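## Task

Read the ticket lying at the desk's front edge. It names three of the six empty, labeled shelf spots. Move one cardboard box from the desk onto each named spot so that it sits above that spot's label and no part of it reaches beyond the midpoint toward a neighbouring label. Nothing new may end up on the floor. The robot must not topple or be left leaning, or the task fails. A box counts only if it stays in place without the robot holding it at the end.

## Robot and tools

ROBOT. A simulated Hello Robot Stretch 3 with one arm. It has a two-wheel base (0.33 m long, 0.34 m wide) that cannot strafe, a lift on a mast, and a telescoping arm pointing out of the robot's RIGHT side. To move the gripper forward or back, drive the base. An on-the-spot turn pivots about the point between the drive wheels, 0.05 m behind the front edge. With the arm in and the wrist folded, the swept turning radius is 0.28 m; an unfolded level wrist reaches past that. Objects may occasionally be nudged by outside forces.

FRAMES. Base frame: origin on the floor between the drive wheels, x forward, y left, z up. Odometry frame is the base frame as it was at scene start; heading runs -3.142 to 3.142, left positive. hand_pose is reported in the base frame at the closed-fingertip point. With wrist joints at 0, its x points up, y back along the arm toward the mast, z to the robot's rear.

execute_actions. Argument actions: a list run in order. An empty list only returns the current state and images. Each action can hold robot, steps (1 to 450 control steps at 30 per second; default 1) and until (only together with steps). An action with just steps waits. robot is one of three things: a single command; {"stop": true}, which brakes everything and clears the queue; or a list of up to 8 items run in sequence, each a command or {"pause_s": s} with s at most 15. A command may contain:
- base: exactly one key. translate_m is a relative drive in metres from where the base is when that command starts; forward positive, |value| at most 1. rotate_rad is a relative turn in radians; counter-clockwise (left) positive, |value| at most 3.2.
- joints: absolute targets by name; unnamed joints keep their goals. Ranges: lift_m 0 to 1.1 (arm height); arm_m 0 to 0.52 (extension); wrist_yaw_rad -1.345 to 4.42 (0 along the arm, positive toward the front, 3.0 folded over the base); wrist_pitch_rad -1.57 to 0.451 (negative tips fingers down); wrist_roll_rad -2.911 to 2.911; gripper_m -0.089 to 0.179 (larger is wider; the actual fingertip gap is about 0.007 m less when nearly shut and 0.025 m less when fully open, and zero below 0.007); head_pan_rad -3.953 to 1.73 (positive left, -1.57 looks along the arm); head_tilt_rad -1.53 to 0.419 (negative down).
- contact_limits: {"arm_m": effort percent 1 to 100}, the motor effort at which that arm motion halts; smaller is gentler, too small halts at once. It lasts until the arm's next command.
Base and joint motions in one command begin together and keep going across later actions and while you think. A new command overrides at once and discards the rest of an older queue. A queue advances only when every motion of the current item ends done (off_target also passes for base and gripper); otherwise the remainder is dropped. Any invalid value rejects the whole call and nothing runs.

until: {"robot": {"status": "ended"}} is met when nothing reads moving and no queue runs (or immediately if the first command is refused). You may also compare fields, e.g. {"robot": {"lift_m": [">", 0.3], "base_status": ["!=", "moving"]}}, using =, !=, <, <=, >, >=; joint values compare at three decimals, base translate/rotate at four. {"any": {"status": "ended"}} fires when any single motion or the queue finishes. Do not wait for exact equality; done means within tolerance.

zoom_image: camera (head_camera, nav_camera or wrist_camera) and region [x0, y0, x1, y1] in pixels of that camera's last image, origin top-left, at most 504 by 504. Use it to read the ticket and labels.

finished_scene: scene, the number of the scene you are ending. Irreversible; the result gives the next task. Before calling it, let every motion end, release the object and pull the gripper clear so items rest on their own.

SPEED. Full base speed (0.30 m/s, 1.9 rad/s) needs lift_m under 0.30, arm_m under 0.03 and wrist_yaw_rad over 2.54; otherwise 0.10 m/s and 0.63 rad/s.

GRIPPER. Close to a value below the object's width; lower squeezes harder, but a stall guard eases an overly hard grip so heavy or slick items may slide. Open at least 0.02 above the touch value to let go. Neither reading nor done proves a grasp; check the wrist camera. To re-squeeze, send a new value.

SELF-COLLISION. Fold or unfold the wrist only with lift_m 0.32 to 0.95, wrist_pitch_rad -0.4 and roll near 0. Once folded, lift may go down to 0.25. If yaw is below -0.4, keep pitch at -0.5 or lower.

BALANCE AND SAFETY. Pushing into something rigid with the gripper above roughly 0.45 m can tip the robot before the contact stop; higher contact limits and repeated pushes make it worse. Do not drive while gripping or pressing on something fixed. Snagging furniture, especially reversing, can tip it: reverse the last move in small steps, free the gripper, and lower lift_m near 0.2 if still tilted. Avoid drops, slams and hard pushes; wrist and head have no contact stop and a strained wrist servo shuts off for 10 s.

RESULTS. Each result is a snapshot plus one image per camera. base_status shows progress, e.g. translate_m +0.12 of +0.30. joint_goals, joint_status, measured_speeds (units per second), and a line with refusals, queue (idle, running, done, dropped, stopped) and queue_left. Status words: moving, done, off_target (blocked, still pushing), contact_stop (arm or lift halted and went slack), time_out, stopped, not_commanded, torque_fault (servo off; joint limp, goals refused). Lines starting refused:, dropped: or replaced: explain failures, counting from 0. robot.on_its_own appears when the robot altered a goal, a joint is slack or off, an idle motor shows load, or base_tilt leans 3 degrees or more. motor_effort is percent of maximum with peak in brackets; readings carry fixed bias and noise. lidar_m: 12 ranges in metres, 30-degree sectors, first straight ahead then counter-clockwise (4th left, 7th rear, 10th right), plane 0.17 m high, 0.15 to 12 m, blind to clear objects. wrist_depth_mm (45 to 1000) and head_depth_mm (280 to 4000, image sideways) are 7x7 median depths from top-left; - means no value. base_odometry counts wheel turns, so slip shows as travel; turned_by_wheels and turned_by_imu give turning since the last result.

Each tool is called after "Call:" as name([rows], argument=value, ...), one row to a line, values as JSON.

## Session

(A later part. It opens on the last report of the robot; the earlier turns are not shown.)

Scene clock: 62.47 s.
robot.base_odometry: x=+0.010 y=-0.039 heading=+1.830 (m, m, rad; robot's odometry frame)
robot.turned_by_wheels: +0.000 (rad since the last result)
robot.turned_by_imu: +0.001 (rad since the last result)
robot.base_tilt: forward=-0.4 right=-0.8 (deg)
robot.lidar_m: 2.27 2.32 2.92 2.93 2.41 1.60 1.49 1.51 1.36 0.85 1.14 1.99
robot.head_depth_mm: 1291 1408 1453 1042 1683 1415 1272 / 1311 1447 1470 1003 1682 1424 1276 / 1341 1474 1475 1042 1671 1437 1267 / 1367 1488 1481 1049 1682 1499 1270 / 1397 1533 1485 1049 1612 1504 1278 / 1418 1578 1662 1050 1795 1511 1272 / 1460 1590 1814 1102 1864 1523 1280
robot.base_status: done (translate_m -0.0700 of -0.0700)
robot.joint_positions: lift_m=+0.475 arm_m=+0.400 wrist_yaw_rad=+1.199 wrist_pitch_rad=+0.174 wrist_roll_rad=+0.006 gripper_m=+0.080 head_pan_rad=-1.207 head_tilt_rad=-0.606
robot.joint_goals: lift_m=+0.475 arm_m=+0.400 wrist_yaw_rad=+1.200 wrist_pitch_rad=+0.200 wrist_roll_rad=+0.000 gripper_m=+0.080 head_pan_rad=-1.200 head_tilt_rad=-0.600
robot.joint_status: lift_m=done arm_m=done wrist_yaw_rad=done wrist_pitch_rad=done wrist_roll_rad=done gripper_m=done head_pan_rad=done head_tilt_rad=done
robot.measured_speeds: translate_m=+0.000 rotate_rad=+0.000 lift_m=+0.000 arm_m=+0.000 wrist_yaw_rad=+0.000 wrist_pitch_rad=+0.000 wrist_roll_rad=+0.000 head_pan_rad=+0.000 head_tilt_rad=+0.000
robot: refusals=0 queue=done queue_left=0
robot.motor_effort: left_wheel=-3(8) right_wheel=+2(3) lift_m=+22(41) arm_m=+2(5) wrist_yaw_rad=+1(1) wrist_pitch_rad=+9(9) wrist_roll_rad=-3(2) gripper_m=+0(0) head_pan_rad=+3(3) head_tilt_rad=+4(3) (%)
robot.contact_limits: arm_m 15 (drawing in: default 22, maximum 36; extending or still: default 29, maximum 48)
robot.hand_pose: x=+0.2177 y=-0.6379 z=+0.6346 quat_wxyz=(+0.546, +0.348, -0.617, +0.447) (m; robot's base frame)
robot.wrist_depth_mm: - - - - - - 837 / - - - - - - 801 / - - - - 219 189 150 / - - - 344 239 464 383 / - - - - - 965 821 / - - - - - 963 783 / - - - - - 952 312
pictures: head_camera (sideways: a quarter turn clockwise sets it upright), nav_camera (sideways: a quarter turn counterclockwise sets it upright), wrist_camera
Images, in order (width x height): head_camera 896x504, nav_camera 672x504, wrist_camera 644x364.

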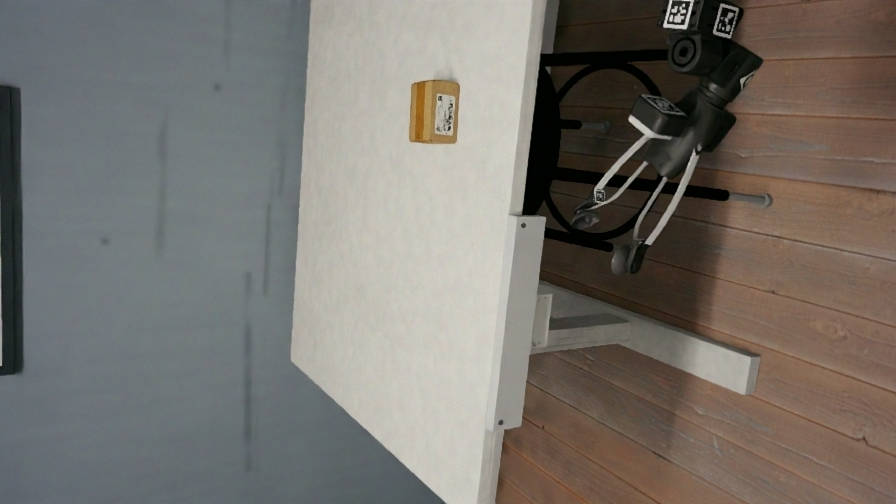

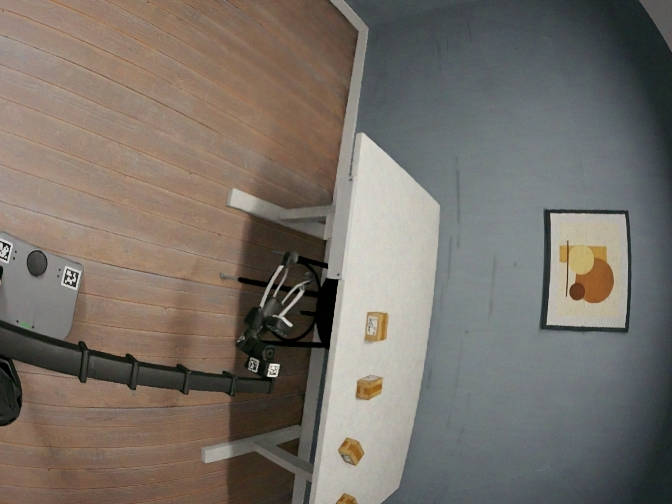

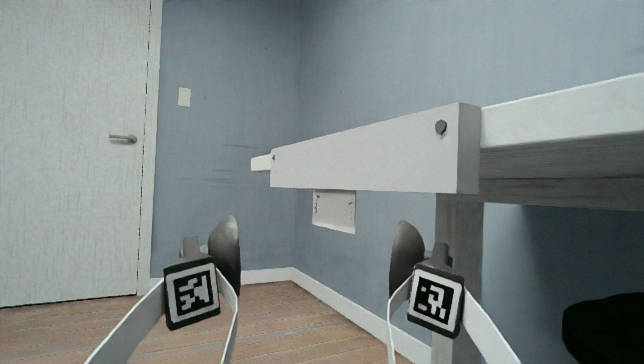

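Call:
execute_actions([
  {"robot":[{"base":{"translate_m":0.09},"joints":{"lift_m":0.49,"arm_m":0.435},"contact_limits":{"arm_m":15}}],"steps":450,"until":{"robot":{"status":"ended"}}},
])

Scene clock: 66.97 s.
robot.base_odometry: x=-0.013 y=+0.048 heading=+1.830 (m, m, rad; robot's odometry frame)
robot.turned_by_wheels: +0.000 (rad since the last result)
robot.turned_by_imu: +0.002 (rad since the last result)
robot.base_tilt: forward=-0.4 right=-0.8 (deg)
robot.lidar_m: 2.18 2.22 2.79 2.94 2.56 1.70 1.58 1.59 1.40 0.84 1.12 1.97
robot.head_depth_mm: 1277 1398 1449 985 1257 1429 1265 / 1296 1430 1460 1036 1126 1471 1268 / 1329 1459 1465 1042 1555 1483 1270 / 1350 1487 1474 1048 1646 1517 1276 / 1379 1531 1482 1050 1684 1511 1272 / 1408 1563 1721 1050 1860 1518 1285 / 1450 1584 1798 1991 1865 1511 1284
robot.base_status: done (translate_m +0.0900 of +0.0900)
robot.joint_positions: lift_m=+0.490 arm_m=+0.435 wrist_yaw_rad=+1.199 wrist_pitch_rad=+0.174 wrist_roll_rad=+0.006 gripper_m=+0.080 head_pan_rad=-1.207 head_tilt_rad=-0.606
robot.joint_goals: lift_m=+0.490 arm_m=+0.435 wrist_yaw_rad=+1.200 wrist_pitch_rad=+0.200 wrist_roll_rad=+0.000 gripper_m=+0.080 head_pan_rad=-1.200 head_tilt_rad=-0.600
robot.joint_status: lift_m=done arm_m=done wrist_yaw_rad=done wrist_pitch_rad=done wrist_roll_rad=done gripper_m=done head_pan_rad=done head_tilt_rad=done
robot.measured_speeds: translate_m=+0.000 rotate_rad=+0.000 lift_m=+0.000 arm_m=+0.000 wrist_yaw_rad=+0.000 wrist_pitch_rad=+0.000 wrist_roll_rad=+0.000 head_pan_rad=+0.000 head_tilt_rad=+0.000
robot: refusals=0 queue=done queue_left=0
robot.motor_effort: left_wheel=-3(5) right_wheel=+1(6) lift_m=+40(41) arm_m=+2(3) wrist_yaw_rad=+1(0) wrist_pitch_rad=+9(9) wrist_roll_rad=-2(3) gripper_m=+0(0) head_pan_rad=+2(1) head_tilt_rad=+3(3) (%)
robot.contact_limits: arm_m 15 (drawing in: default 22, maximum 36; extending or still: default 29, maximum 48)
robot.hand_pose: x=+0.2177 y=-0.6729 z=+0.6489 quat_wxyz=(+0.546, +0.348, -0.617, +0.447) (m; robot's base frame)
robot.wrist_depth_mm: - - - - - - 794 / - - - - - 966 96 / - - - - 151 113 96 / - - - 226 150 112 95 / - - - 243 - 125 96 / - - - - - 559 777 / - - - - - 873 776
pictures: head_camera (sideways: a quarter turn clockwise sets it upright), nav_camera (sideways: a quarter turn counterclockwise sets it upright), wrist_camera
Images, in order (width x height): head_camera 896x504, nav_camera 672x504, wrist_camera 644x364.

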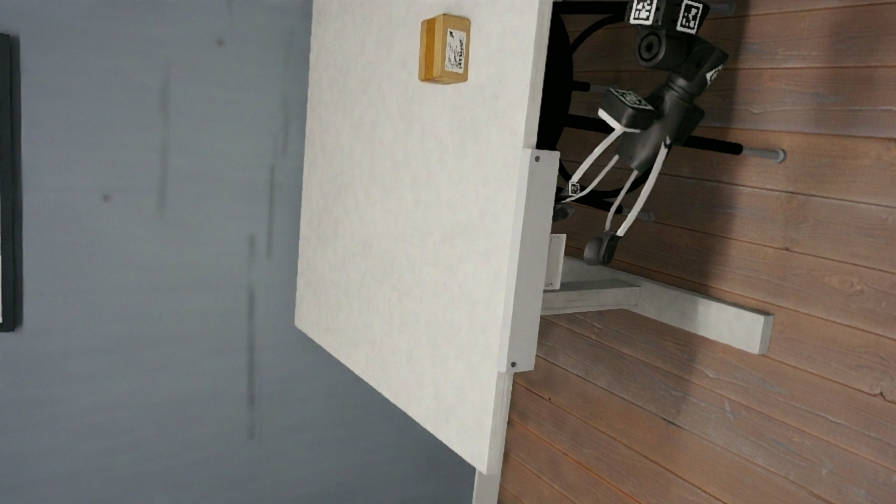

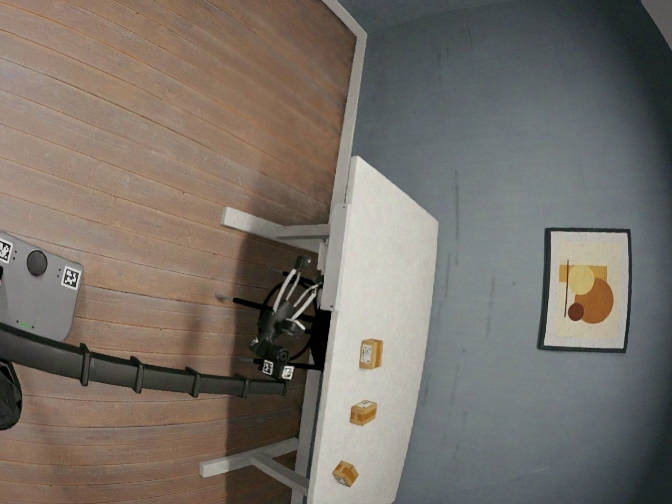

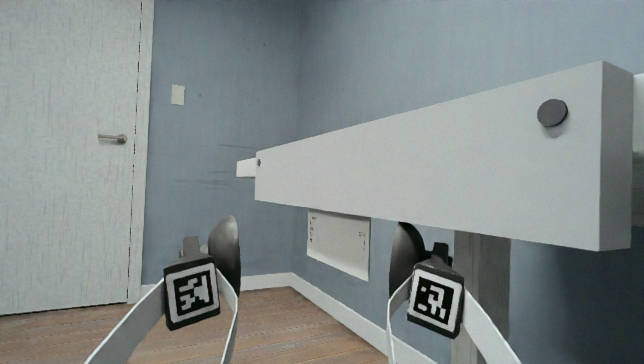

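Call:
execute_actions([
  {"robot":[{"joints":{"lift_m":0.475}},{"base":{"translate_m":0.06}}],"steps":450,"until":{"robot":{"status":"ended"}}},
])

Scene clock: 71.70 s.
robot.base_odometry: x=-0.028 y=+0.106 heading=+1.830 (m, m, rad; robot's odometry frame)
robot.turned_by_wheels: +0.000 (rad since the last result)
robot.turned_by_imu: +0.001 (rad since the last result)
robot.base_tilt: forward=-0.6 right=-0.8 (deg)
robot.lidar_m: 2.12 2.16 2.73 2.96 2.66 1.77 1.64 1.66 1.43 0.83 1.11 1.96
robot.head_depth_mm: 1269 1403 1447 988 1088 1425 1274 / 1298 1417 1463 1035 1094 1429 1273 / 1323 1439 1474 1042 1386 1499 1277 / 1347 1481 1473 1043 1477 1510 1270 / 1372 1504 1604 1047 1798 1514 1281 / 1402 1556 1732 1095 1844 1505 1282 / 1434 1589 1768 2043 1862 1511 1287
robot.base_status: done (translate_m +0.0600 of +0.0600)
robot.joint_positions: lift_m=+0.475 arm_m=+0.435 wrist_yaw_rad=+1.171 wrist_pitch_rad=+0.174 wrist_roll_rad=+0.006 gripper_m=+0.080 head_pan_rad=-1.207 head_tilt_rad=-0.606
robot.joint_goals: lift_m=+0.475 arm_m=+0.435 wrist_yaw_rad=+1.200 wrist_pitch_rad=+0.200 wrist_roll_rad=+0.000 gripper_m=+0.080 head_pan_rad=-1.200 head_tilt_rad=-0.600
robot.joint_status: lift_m=done arm_m=done wrist_yaw_rad=done wrist_pitch_rad=done wrist_roll_rad=done gripper_m=done head_pan_rad=done head_tilt_rad=done
robot.measured_speeds: translate_m=+0.000 rotate_rad=+0.000 lift_m=+0.000 arm_m=+0.000 wrist_yaw_rad=+0.000 wrist_pitch_rad=+0.000 wrist_roll_rad=+0.000 head_pan_rad=+0.000 head_tilt_rad=+0.000
robot: refusals=0 queue=done queue_left=0
robot.on_its_own: wrist_yaw_rad is at rest, and its effort (+20) is outside its rest range (-12 to +12)
robot.motor_effort: left_wheel=-7(12) right_wheel=+7(14) lift_m=+22(40) arm_m=+0(3) wrist_yaw_rad=+20(21) wrist_pitch_rad=+9(9) wrist_roll_rad=-3(3) gripper_m=-5(5) head_pan_rad=+2(3) head_tilt_rad=+4(3) (%)
robot.contact_limits: arm_m 15 (drawing in: default 22, maximum 36; extending or still: default 29, maximum 48)
robot.hand_pose: x=+0.2149 y=-0.6798 z=+0.6347 quat_wxyz=(+0.552, +0.339, -0.622, +0.439) (m; robot's base frame)
robot.wrist_depth_mm: - - - - - 108 81 / - - - - 133 100 80 / - - - 195 132 99 80 / - - - 197 142 102 82 / - - - - 156 503 766 / - - - - - 505 765 / - - - - - 681 756
pictures: head_camera (sideways: a quarter turn clockwise sets it upright), nav_camera (sideways: a quarter turn counterclockwise sets it upright), wrist_camera
Images, in order (width x height): head_camera 896x504, nav_camera 672x504, wrist_camera 644x364.

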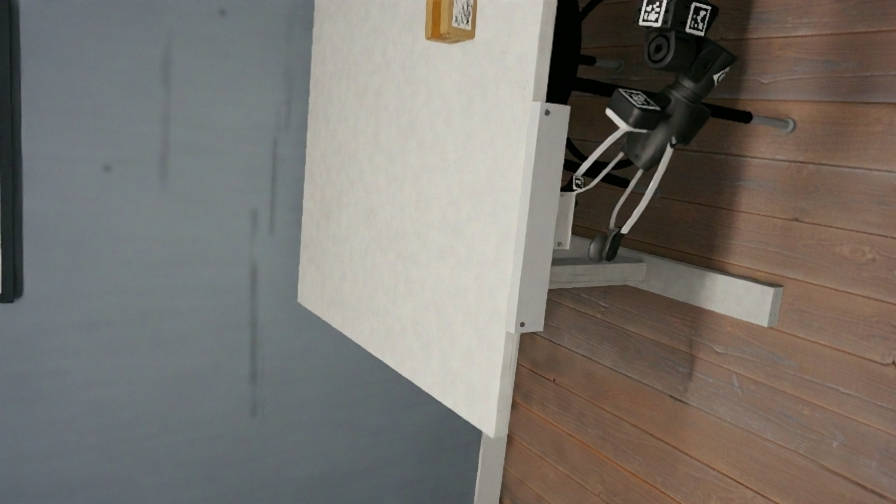

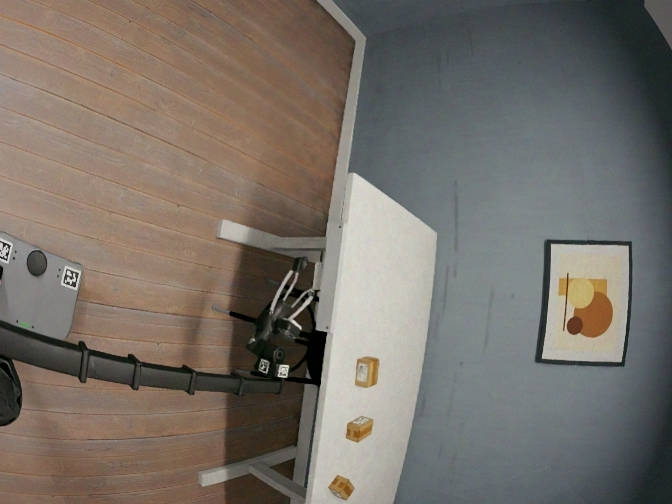

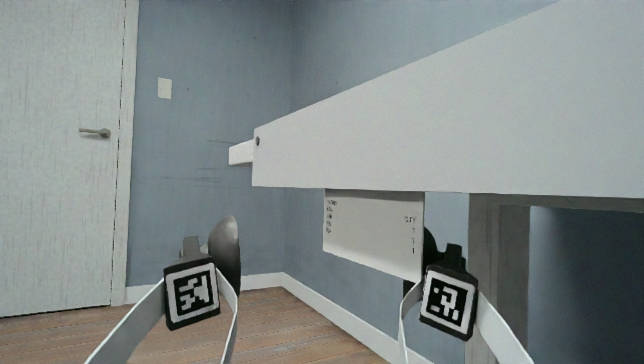

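Call:
zoom_image(camera="wrist_camera", region=[310,180,440,290])

Region (310, 180, 440, 290) of wrist_camera's 644x364 image, scaled by 3.877; it fills the top 426 rows of this view, and the rest is white.

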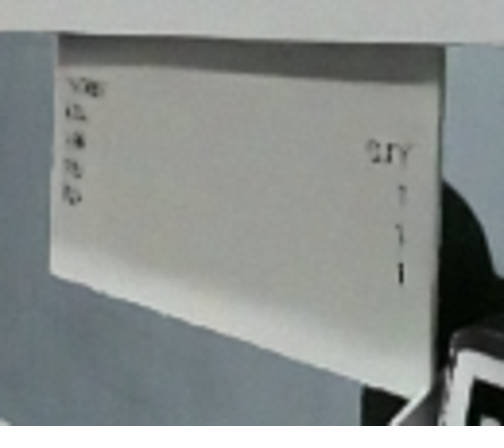

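Call:
execute_actions([
  {"robot":[{"base":{"translate_m":-0.08}},{"joints":{"arm_m":0.1}},{"base":{"translate_m":0.33},"joints":{"wrist_yaw_rad":0,"wrist_pitch_rad":0.4,"lift_m":0.41,"gripper_m":0.17}},{"joints":{"arm_m":0.27},"contact_limits":{"arm_m":15}}],"steps":450,"until":{"robot":{"status":"ended"}}},
])

Scene clock: 89.57 s.
robot.base_odometry: x=-0.092 y=+0.348 heading=+1.830 (m, m, rad; robot's odometry frame)
robot.turned_by_wheels: +0.000 (rad since the last result)
robot.turned_by_imu: +0.007 (rad since the last result)
robot.base_tilt: forward=-0.5 right=-0.7 (deg)
robot.lidar_m: 1.87 1.88 2.42 2.97 3.06 2.04 1.89 1.91 1.11 0.86 1.53 1.92
robot.head_depth_mm: 1245 1364 1435 1036 864 1504 - / 1274 1385 1456 1044 897 1515 1274 / 1295 1422 1471 1044 1418 1463 1276 / 1323 1456 1609 1757 1723 1505 1270 / 1342 1494 1652 1886 1867 1510 1285 / 1378 1511 1717 1931 1852 1521 1277 / 1408 1570 1768 1996 1864 1516 1289
robot.base_status: done (translate_m +0.3300 of +0.3300)
robot.joint_positions: lift_m=+0.410 arm_m=+0.270 wrist_yaw_rad=+0.001 wrist_pitch_rad=+0.375 wrist_roll_rad=+0.006 gripper_m=+0.170 head_pan_rad=-1.207 head_tilt_rad=-0.606
robot.joint_goals: lift_m=+0.410 arm_m=+0.270 wrist_yaw_rad=+0.000 wrist_pitch_rad=+0.400 wrist_roll_rad=+0.000 gripper_m=+0.170 head_pan_rad=-1.200 head_tilt_rad=-0.600
robot.joint_status: lift_m=done arm_m=done wrist_yaw_rad=done wrist_pitch_rad=done wrist_roll_rad=done gripper_m=done head_pan_rad=done head_tilt_rad=done
robot.measured_speeds: translate_m=+0.000 rotate_rad=+0.000 lift_m=+0.000 arm_m=+0.000 wrist_yaw_rad=+0.000 wrist_pitch_rad=+0.000 wrist_roll_rad=+0.000 head_pan_rad=+0.000 head_tilt_rad=+0.000
robot: refusals=0 queue=done queue_left=0
robot.motor_effort: left_wheel=-4(8) right_wheel=+1(8) lift_m=+22(22) arm_m=+3(3) wrist_yaw_rad=-1(21) wrist_pitch_rad=+9(11) wrist_roll_rad=-2(3) gripper_m=-1(85) head_pan_rad=+2(1) head_tilt_rad=+3(3) (%)
robot.contact_limits: arm_m 15 (drawing in: default 22, maximum 36; extending or still: default 29, maximum 48)
robot.hand_pose: x=-0.0212 y=-0.6620 z=+0.6205 quat_wxyz=(+0.693, -0.131, -0.697, +0.132) (m; robot's base frame)
robot.wrist_depth_mm: - - - - - - - / - - - - - - - / 217 196 202 210 218 227 - / 945 374 357 208 214 223 266 / 937 964 540 210 557 575 596 / 913 943 959 - - - - / 889 907 929 965 418 364 -
pictures: head_camera (sideways: a quarter turn clockwise sets it upright), nav_camera (sideways: a quarter turn counterclockwise sets it upright), wrist_camera
Images, in order (width x height): head_camera 896x504, nav_camera 672x504, wrist_camera 644x364.

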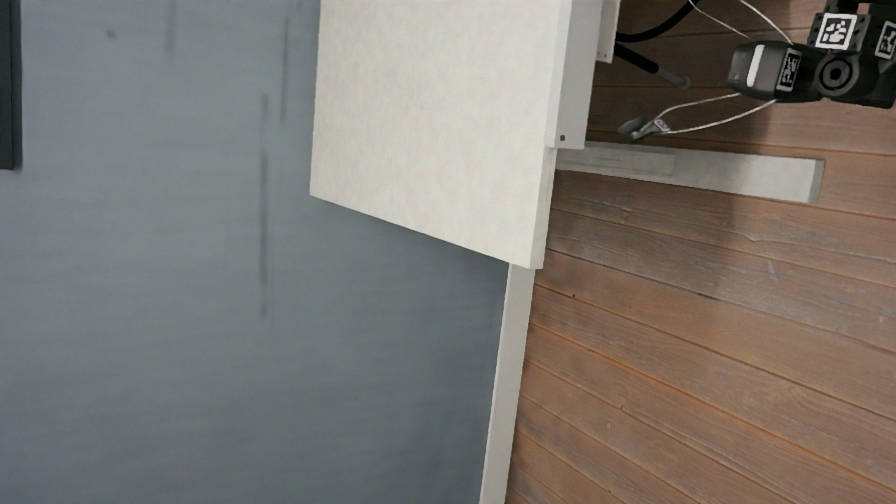

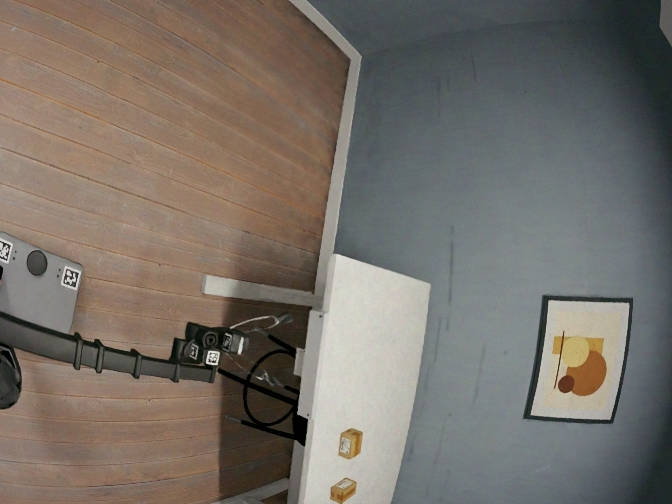

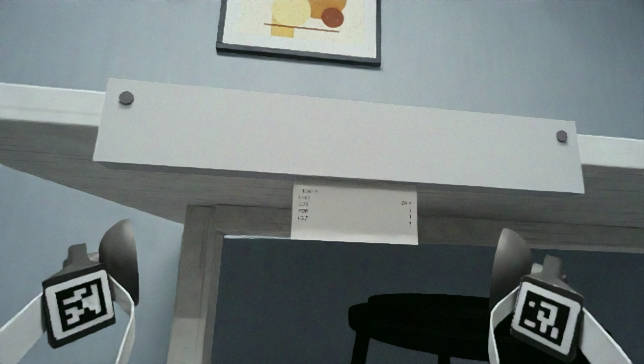

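Call:
zoom_image(camera="wrist_camera", region=[285,175,365,235])

Region (285, 175, 365, 235) of wrist_camera's 644x364 image, scaled by 6.300; it fills the top 378 rows of this view, and the rest is white.

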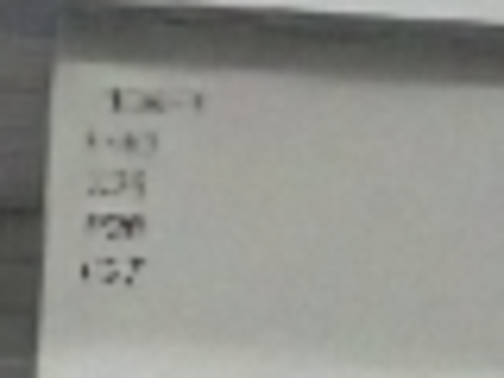

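Closer.

Call:
execute_actions([
  {"robot":[{"base":{"translate_m":0.02},"joints":{"arm_m":0.37},"contact_limits":{"arm_m":15}}],"steps":450,"until":{"robot":{"status":"ended"}}},
])

Call:
zoom_image(camera="wrist_camera", region=[220,100,420,250])

Scene clock: 94.27 s.
robot.base_odometry: x=-0.097 y=+0.367 heading=+1.830 (m, m, rad; robot's odometry frame)
robot.turned_by_wheels: +0.000 (rad since the last result)
robot.turned_by_imu: +0.001 (rad since the last result)
robot.base_tilt: forward=-0.6 right=-0.8 (deg)
robot.lidar_m: 1.85 1.86 2.39 2.97 3.07 2.06 1.90 1.93 0.87 0.87 1.53 1.92
robot.head_depth_mm: 1247 1352 1438 1042 861 1548 1215 / 1267 1392 1470 1038 895 1502 1275 / 1290 1417 1504 1043 1680 1478 1268 / 1319 1458 1615 1781 1793 1513 1279 / 1343 1477 1652 1881 1866 1505 1291 / 1390 1525 1703 1931 1859 1512 1287 / 1397 1576 1743 2001 1873 1514 1280
robot.base_status: done (translate_m +0.0200 of +0.0200)
robot.joint_positions: lift_m=+0.410 arm_m=+0.370 wrist_yaw_rad=-0.001 wrist_pitch_rad=+0.375 wrist_roll_rad=+0.006 gripper_m=+0.170 head_pan_rad=-1.207 head_tilt_rad=-0.606
robot.joint_goals: lift_m=+0.410 arm_m=+0.370 wrist_yaw_rad=+0.000 wrist_pitch_rad=+0.400 wrist_roll_rad=+0.000 gripper_m=+0.170 head_pan_rad=-1.200 head_tilt_rad=-0.600
robot.joint_status: lift_m=done arm_m=done wrist_yaw_rad=done wrist_pitch_rad=done wrist_roll_rad=done gripper_m=done head_pan_rad=done head_tilt_rad=done
robot.measured_speeds: translate_m=+0.000 rotate_rad=+0.000 lift_m=+0.000 arm_m=+0.000 wrist_yaw_rad=+0.000 wrist_pitch_rad=+0.000 wrist_roll_rad=+0.000 head_pan_rad=+0.000 head_tilt_rad=+0.000
robot: refusals=0 queue=done queue_left=0
robot.motor_effort: left_wheel=-3(5) right_wheel=+1(5) lift_m=+22(22) arm_m=+2(3) wrist_yaw_rad=+1(2) wrist_pitch_rad=+9(9) wrist_roll_rad=-3(3) gripper_m=-1(0) head_pan_rad=+2(4) head_tilt_rad=+3(2) (%)
robot.contact_limits: arm_m 15 (drawing in: default 22, maximum 36; extending or still: default 29, maximum 48)
robot.hand_pose: x=-0.0217 y=-0.7619 z=+0.6205 quat_wxyz=(+0.693, -0.132, -0.696, +0.131) (m; robot's base frame)
robot.wrist_depth_mm: 98 100 104 108 113 118 123 / 104 98 101 105 108 113 118 / 219 213 207 113 113 116 121 / 855 377 357 269 110 114 301 / 849 866 435 531 464 284 490 / 825 421 862 889 935 934 974 / 797 805 828 867 359 312 366
pictures: head_camera (sideways: a quarter turn clockwise sets it upright), nav_camera (sideways: a quarter turn counterclockwise sets it upright), wrist_camera
Images, in order (width x height): head_camera 896x504, nav_camera 672x504, wrist_camera 644x364.

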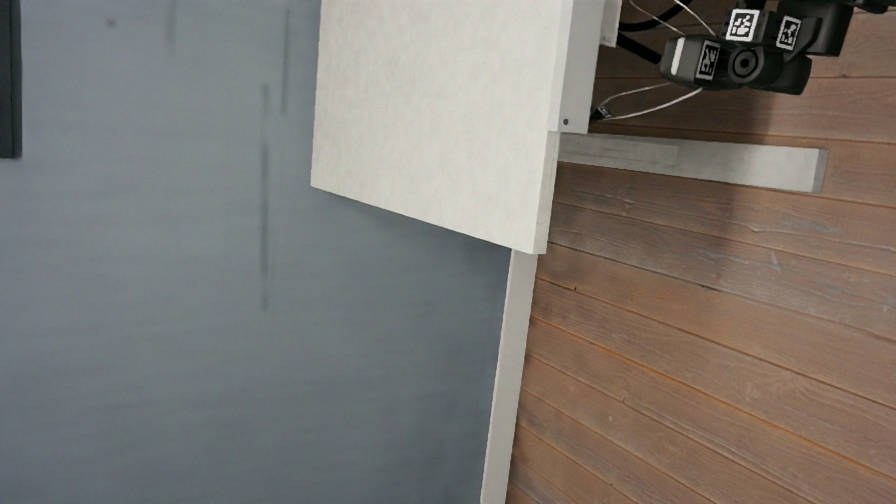

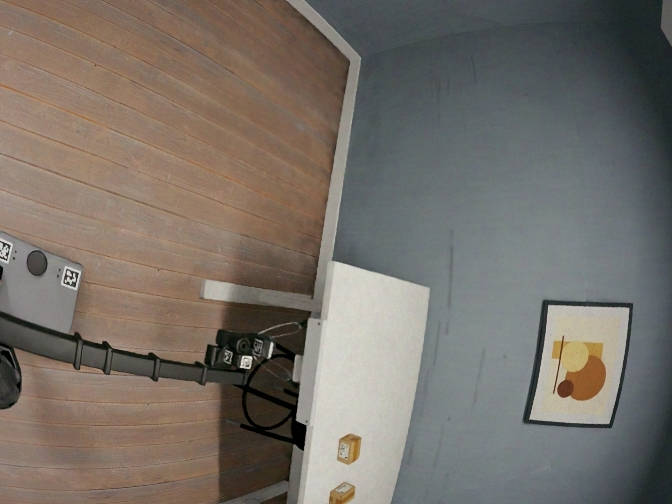

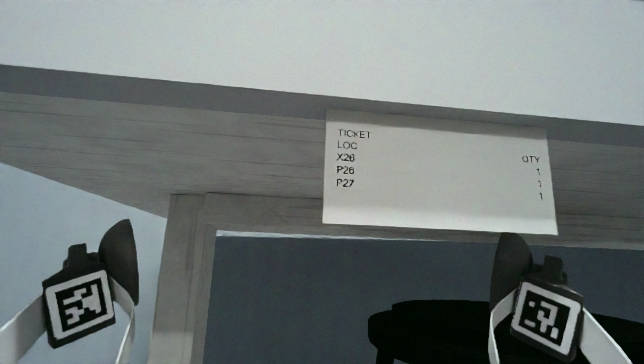

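Region (220, 100, 420, 250) of wrist_camera's 644x364 image, scaled by 2.520; it fills the top 378 rows of this view, and the rest is white.

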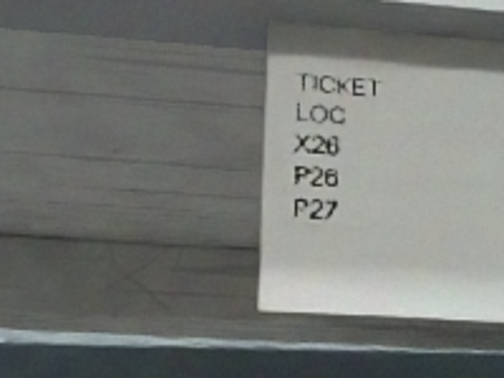

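Call:
zoom_image(camera="wrist_camera", region=[325,125,385,195])

Region (325, 125, 385, 195) of wrist_camera's 644x364 image, scaled by 7.200; it fills the left 432 columns of this view, and the rest is white.

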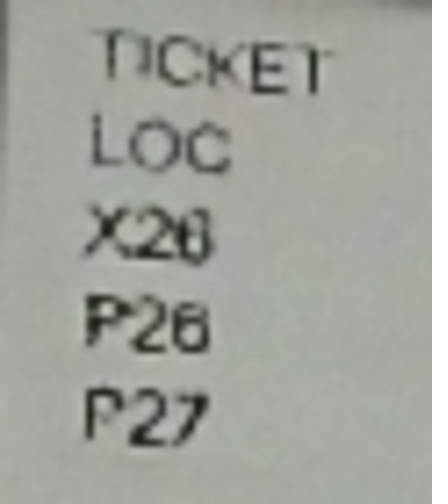

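Call:
execute_actions([
  {"robot":[{"joints":{"arm_m":0.0}},{"base":{"rotate_rad":0.33},"joints":{"lift_m":0.78,"wrist_pitch_rad":-0.4,"head_pan_rad":-1.57,"head_tilt_rad":-0.7}},{"base":{"translate_m":-0.36}},{"base":{"rotate_rad":-0.33}},{"joints":{"arm_m":0.25}}],"steps":450,"until":{"robot":{"status":"ended"}}},
])

Scene clock: 115.13 s.
robot.base_odometry: x=+0.103 y=+0.068 heading=+1.830 (m, m, rad; robot's odometry frame)
robot.turned_by_wheels: +0.000 (rad since the last result)
robot.turned_by_imu: +0.001 (rad since the last result)
robot.base_tilt: forward=-0.5 right=-0.9 (deg)
robot.lidar_m: 2.21 2.21 2.84 3.07 2.53 1.68 1.55 1.57 1.29 0.72 1.00 1.82
robot.head_depth_mm: 1302 1452 1212 948 1690 1437 - / 1277 1436 1210 920 1688 1454 - / 1265 1419 1207 921 1654 1465 - / 1248 1386 1217 913 1604 1384 1197 / 1231 1366 1214 914 1563 1395 1229 / 1210 1361 1216 925 1285 1430 1223 / 1192 1330 1230 925 814 1427 1226
robot.base_status: done (rotate_rad -0.3298 of -0.3300)
robot.joint_positions: lift_m=+0.780 arm_m=+0.032 wrist_yaw_rad=-0.001 wrist_pitch_rad=-0.413 wrist_roll_rad=+0.006 gripper_m=+0.170 head_pan_rad=-1.563 head_tilt_rad=-0.691
robot.joint_goals: lift_m=+0.780 arm_m=+0.250 wrist_yaw_rad=+0.000 wrist_pitch_rad=-0.400 wrist_roll_rad=+0.000 gripper_m=+0.170 head_pan_rad=-1.570 head_tilt_rad=-0.700
robot.joint_status: lift_m=done arm_m=moving wrist_yaw_rad=done wrist_pitch_rad=done wrist_roll_rad=done gripper_m=done head_pan_rad=done head_tilt_rad=done
robot.measured_speeds: translate_m=+0.000 rotate_rad=+0.000 lift_m=+0.000 arm_m=+0.093 wrist_yaw_rad=+0.000 wrist_pitch_rad=+0.000 wrist_roll_rad=+0.000 head_pan_rad=+0.000 head_tilt_rad=+0.000
robot: refusals=0 queue=running queue_left=0
robot.motor_effort: left_wheel=+2(8) right_wheel=-3(5) lift_m=+40(42) arm_m=+13(5) wrist_yaw_rad=+0(1) wrist_pitch_rad=+4(9) wrist_roll_rad=-3(2) gripper_m=+0(0) head_pan_rad=-2(17) head_tilt_rad=-5(16) (%)
robot.hand_pose: x=-0.0217 y=-0.4021 z=+0.7934 quat_wxyz=(+0.690, +0.145, -0.694, -0.146) (m; robot's base frame)
robot.wrist_depth_mm: 995 - - - - - - / 662 678 692 663 730 778 799 / 452 466 473 487 492 507 513 / 367 379 632 643 - - 989 / - - - - - - - / - - - - - - - / 938 967 981 - - 994 -
pictures: head_camera (sideways: a quarter turn clockwise sets it upright), nav_camera (sideways: a quarter turn counterclockwise sets it upright), wrist_camera
Images, in order (width x height): head_camera 896x504, nav_camera 672x504, wrist_camera 644x364.

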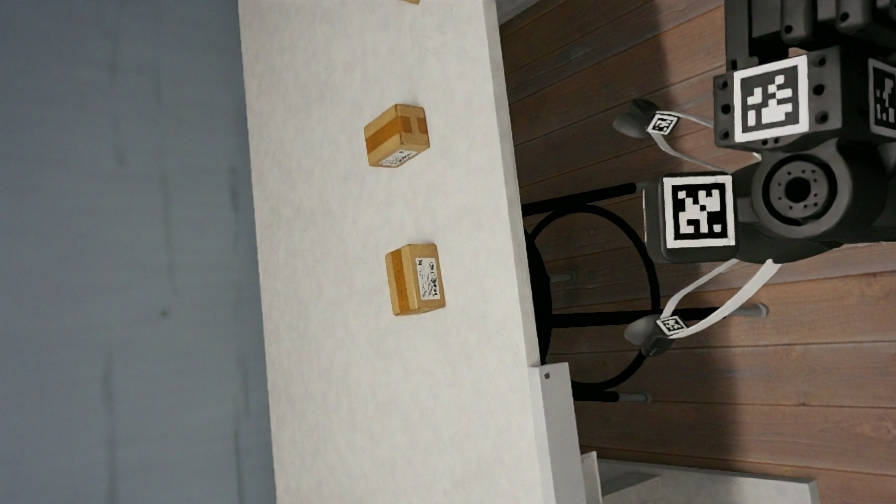

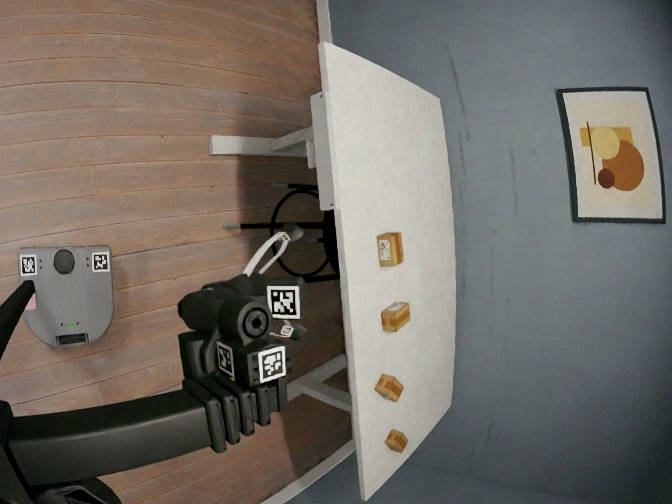

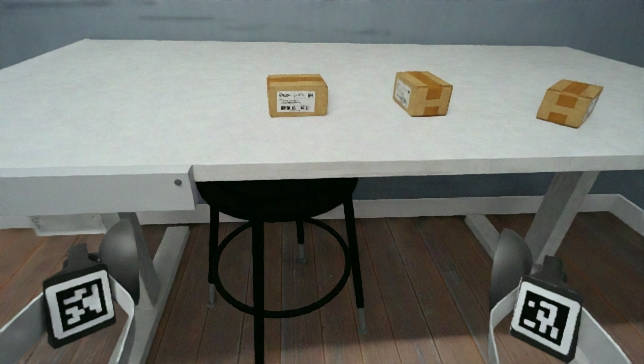

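Call:
execute_actions([
  {"robot":[{"base":{"translate_m":0.04},"joints":{"arm_m":0.36,"lift_m":0.75}}],"steps":450,"until":{"robot":{"status":"ended"}}},
])

Scene clock: 119.40 s.
robot.base_odometry: x=+0.092 y=+0.107 heading=+1.830 (m, m, rad; robot's odometry frame)
robot.turned_by_wheels: +0.000 (rad since the last result)
robot.turned_by_imu: +0.001 (rad since the last result)
robot.base_tilt: forward=-0.5 right=-0.9 (deg)
robot.lidar_m: 2.16 2.18 2.79 3.06 2.59 1.72 1.59 1.61 1.32 0.72 0.99 1.82
robot.head_depth_mm: 1286 1455 1201 942 1742 - - / 1274 1423 1216 933 1670 1396 1216 / 1257 1401 1212 - 1625 1421 1216 / 1239 1382 1215 911 1611 1430 1223 / 1224 1363 1223 925 1258 1395 1233 / 1207 1336 1219 929 840 1427 1231 / 1188 1325 1229 930 815 1403 1219
robot.base_status: done (translate_m +0.0400 of +0.0400)
robot.joint_positions: lift_m=+0.750 arm_m=+0.360 wrist_yaw_rad=-0.001 wrist_pitch_rad=-0.414 wrist_roll_rad=+0.006 gripper_m=+0.170 head_pan_rad=-1.563 head_tilt_rad=-0.691
robot.joint_goals: lift_m=+0.750 arm_m=+0.360 wrist_yaw_rad=+0.000 wrist_pitch_rad=-0.400 wrist_roll_rad=+0.000 gripper_m=+0.170 head_pan_rad=-1.570 head_tilt_rad=-0.700
robot.joint_status: lift_m=done arm_m=done wrist_yaw_rad=done wrist_pitch_rad=done wrist_roll_rad=done gripper_m=done head_pan_rad=done head_tilt_rad=done
robot.measured_speeds: translate_m=+0.000 rotate_rad=+0.000 lift_m=+0.000 arm_m=+0.000 wrist_yaw_rad=+0.000 wrist_pitch_rad=+0.000 wrist_roll_rad=+0.000 head_pan_rad=+0.000 head_tilt_rad=+0.000
robot: refusals=0 queue=done queue_left=0
robot.motor_effort: left_wheel=+2(7) right_wheel=-3(7) lift_m=+22(40) arm_m=+2(5) wrist_yaw_rad=+1(1) wrist_pitch_rad=+4(4) wrist_roll_rad=-3(2) gripper_m=+0(1) head_pan_rad=-3(1) head_tilt_rad=-4(5) (%)
robot.hand_pose: x=-0.0217 y=-0.7296 z=+0.7640 quat_wxyz=(+0.690, +0.145, -0.694, -0.146) (m; robot's base frame)
robot.wrist_depth_mm: 708 736 739 756 786 800 808 / 546 562 583 601 624 647 666 / 383 390 399 409 414 425 435 / 293 300 275 214 314 288 232 / 239 241 227 218 251 254 238 / - 203 205 207 209 211 216 / 168 174 176 177 179 176 187
pictures: head_camera (sideways: a quarter turn clockwise sets it upright), nav_camera (sideways: a quarter turn counterclockwise sets it upright), wrist_camera
Images, in order (width x height): head_camera 896x504, nav_camera 672x504, wrist_camera 644x364.

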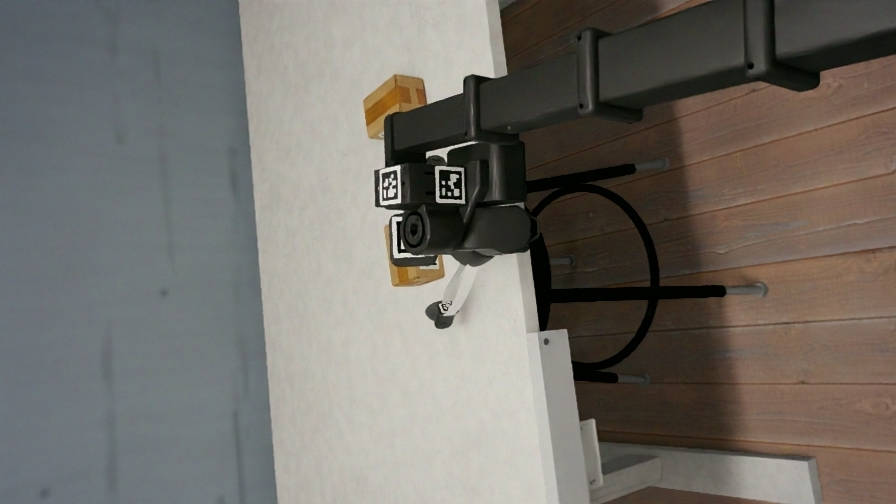

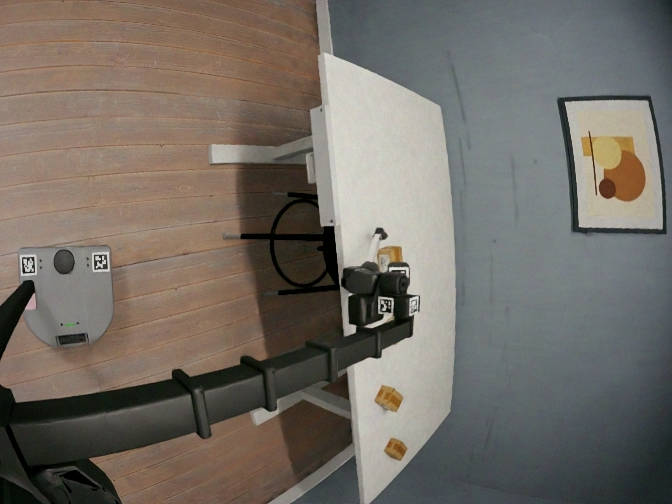

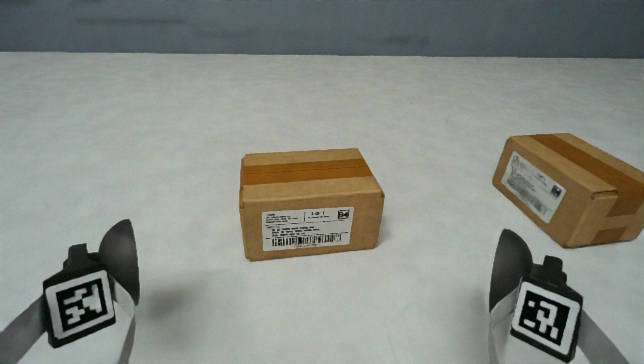

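Call:
execute_actions([
  {"robot":[{"joints":{"lift_m":0.73}},{"joints":{"arm_m":0.43}}],"steps":450,"until":{"robot":{"status":"ended"}}},
])

Scene clock: 123.93 s.
robot.base_odometry: x=+0.092 y=+0.107 heading=+1.830 (m, m, rad; robot's odometry frame)
robot.turned_by_wheels: +0.000 (rad since the last result)
robot.turned_by_imu: +0.001 (rad since the last result)
robot.base_tilt: forward=-0.5 right=-0.8 (deg)
robot.lidar_m: 2.16 2.18 2.79 3.07 2.58 1.72 1.59 1.61 1.32 0.72 0.99 1.82
robot.head_depth_mm: 1311 1448 1204 946 1740 - - / 1276 1421 1212 931 - 1393 1211 / 1262 1417 1280 - 1615 1419 1219 / 1232 1382 1226 893 1608 1423 1221 / 1223 1374 1210 923 1260 1395 1225 / 1211 1340 1219 924 835 1428 1232 / 1184 1330 1223 927 815 1393 1230
robot.base_status: done (translate_m +0.0400 of +0.0400)
robot.joint_positions: lift_m=+0.730 arm_m=+0.430 wrist_yaw_rad=-0.001 wrist_pitch_rad=-0.414 wrist_roll_rad=+0.006 gripper_m=+0.170 head_pan_rad=-1.563 head_tilt_rad=-0.691
robot.joint_goals: lift_m=+0.730 arm_m=+0.430 wrist_yaw_rad=+0.000 wrist_pitch_rad=-0.400 wrist_roll_rad=+0.000 gripper_m=+0.170 head_pan_rad=-1.570 head_tilt_rad=-0.700
robot.joint_status: lift_m=done arm_m=done wrist_yaw_rad=done wrist_pitch_rad=done wrist_roll_rad=done gripper_m=done head_pan_rad=done head_tilt_rad=done
robot.measured_speeds: translate_m=+0.000 rotate_rad=+0.000 lift_m=+0.000 arm_m=+0.000 wrist_yaw_rad=+0.000 wrist_pitch_rad=+0.000 wrist_roll_rad=+0.000 head_pan_rad=+0.000 head_tilt_rad=+0.000
robot: refusals=0 queue=done queue_left=0
robot.motor_effort: left_wheel=+2(2) right_wheel=-3(3) lift_m=+22(23) arm_m=+2(3) wrist_yaw_rad=+0(0) wrist_pitch_rad=+5(5) wrist_roll_rad=-2(2) gripper_m=-1(1) head_pan_rad=-2(3) head_tilt_rad=-5(4) (%)
robot.hand_pose: x=-0.0217 y=-0.7996 z=+0.7440 quat_wxyz=(+0.690, +0.145, -0.694, -0.146) (m; robot's base frame)
robot.wrist_depth_mm: 647 656 684 687 711 714 747 / 479 494 505 528 545 560 582 / 334 340 347 357 365 375 384 / 258 260 251 176 274 280 206 / 210 213 140 141 211 224 199 / - 178 133 142 172 184 185 / 148 153 147 152 157 154 163
pictures: head_camera (sideways: a quarter turn clockwise sets it upright), nav_camera (sideways: a quarter turn counterclockwise sets it upright), wrist_camera
Images, in order (width x height): head_camera 896x504, nav_camera 672x504, wrist_camera 644x364.

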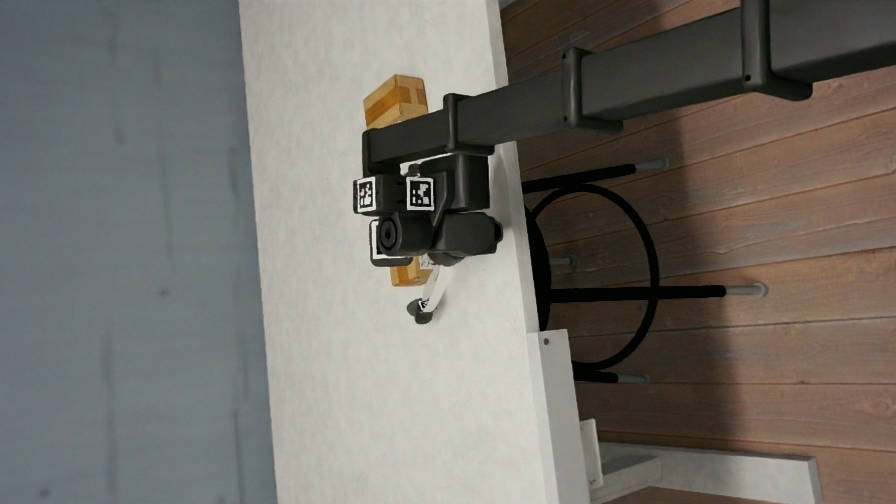

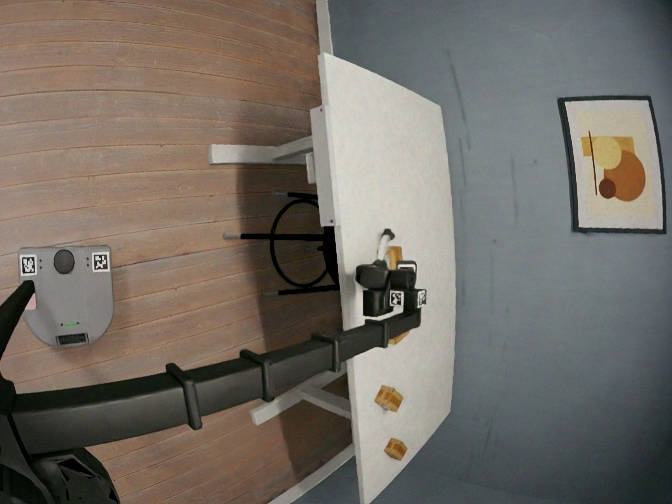

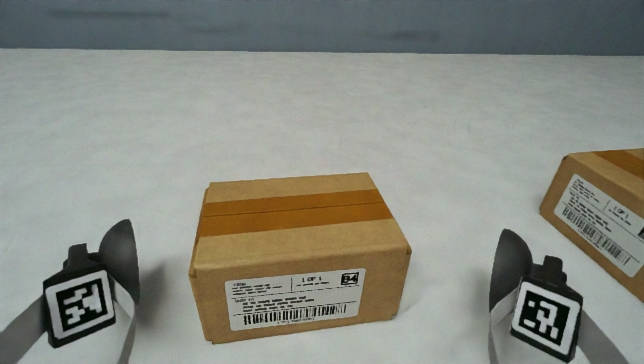

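Call:
execute_actions([
  {"robot":[{"joints":{"arm_m":0.445}},{"joints":{"gripper_m":0.04}},{"pause_s":0.5},{"joints":{"lift_m":0.80}}],"steps":450,"until":{"robot":{"status":"ended"}}},
])

Scene clock: 129.80 s.
robot.base_odometry: x=+0.092 y=+0.107 heading=+1.830 (m, m, rad; robot's odometry frame)
robot.turned_by_wheels: +0.000 (rad since the last result)
robot.turned_by_imu: +0.001 (rad since the last result)
robot.base_tilt: forward=-0.4 right=-0.8 (deg)
robot.lidar_m: 2.16 2.18 2.79 3.09 2.58 1.71 1.59 1.61 1.32 0.72 0.99 1.82
robot.head_depth_mm: 1295 1452 1202 952 - - 1201 / 1275 1433 1267 - 1655 1414 1224 / 1245 1407 1404 890 1593 1418 1224 / 1239 1390 1302 892 1600 1411 1217 / 1218 1365 1223 926 1252 1378 1225 / 1206 1336 1226 927 841 1428 1229 / 1209 1324 1223 928 818 1384 1225
robot.base_status: done (translate_m +0.0400 of +0.0400)
robot.joint_positions: lift_m=+0.800 arm_m=+0.445 wrist_yaw_rad=+0.001 wrist_pitch_rad=-0.422 wrist_roll_rad=+0.004 gripper_m=+0.051 head_pan_rad=-1.563 head_tilt_rad=-0.691
robot.joint_goals: lift_m=+0.800 arm_m=+0.445 wrist_yaw_rad=+0.000 wrist_pitch_rad=-0.400 wrist_roll_rad=+0.000 gripper_m=+0.050 head_pan_rad=-1.570 head_tilt_rad=-0.700
robot.joint_status: lift_m=done arm_m=done wrist_yaw_rad=done wrist_pitch_rad=done wrist_roll_rad=done gripper_m=done head_pan_rad=done head_tilt_rad=done
robot.measured_speeds: translate_m=+0.000 rotate_rad=+0.000 lift_m=+0.000 arm_m=+0.000 wrist_yaw_rad=+0.000 wrist_pitch_rad=+0.000 wrist_roll_rad=+0.000 head_pan_rad=+0.000 head_tilt_rad=+0.000
robot: refusals=0 queue=done queue_left=0
robot.on_its_own: gripper_m is held at +0.050, not at your +0.040, by its stall guard, which is still easing
robot.motor_effort: left_wheel=+2(1) right_wheel=-3(3) lift_m=+41(42) arm_m=+2(2) wrist_yaw_rad=-1(1) wrist_pitch_rad=+7(8) wrist_roll_rad=-2(3) gripper_m=-24(100) head_pan_rad=-1(2) head_tilt_rad=-5(4) (%)
robot.hand_pose: x=-0.0214 y=-0.8136 z=+0.8114 quat_wxyz=(+0.690, +0.148, -0.692, -0.148) (m; robot's base frame)
robot.wrist_depth_mm: 643 659 664 678 697 705 726 / 674 686 704 720 733 747 767 / 480 493 502 518 531 537 555 / 375 381 384 391 401 405 414 / 305 309 140 142 149 325 331 / 257 267 118 125 135 254 216 / 228 219 129 140 219 226 200
pictures: head_camera (sideways: a quarter turn clockwise sets it upright), nav_camera (sideways: a quarter turn counterclockwise sets it upright), wrist_camera
Images, in order (width x height): head_camera 896x504, nav_camera 672x504, wrist_camera 644x364.

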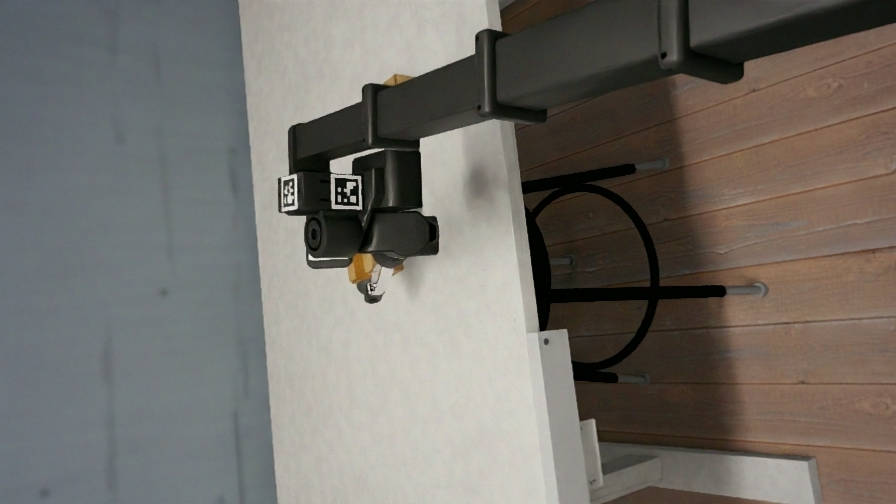

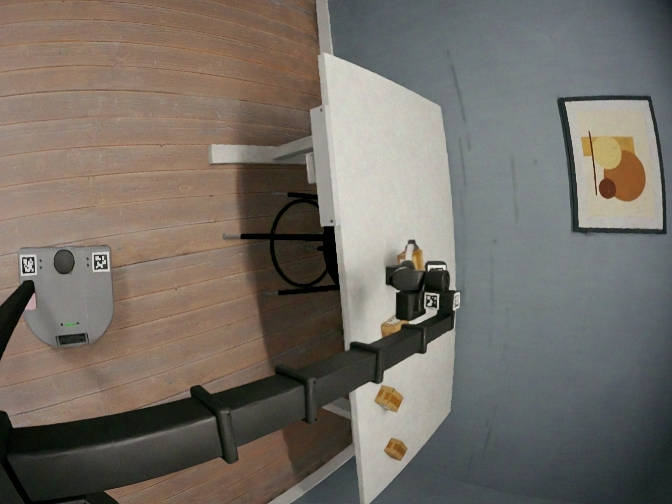

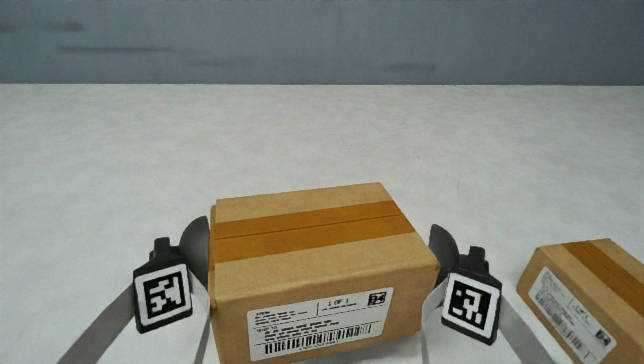

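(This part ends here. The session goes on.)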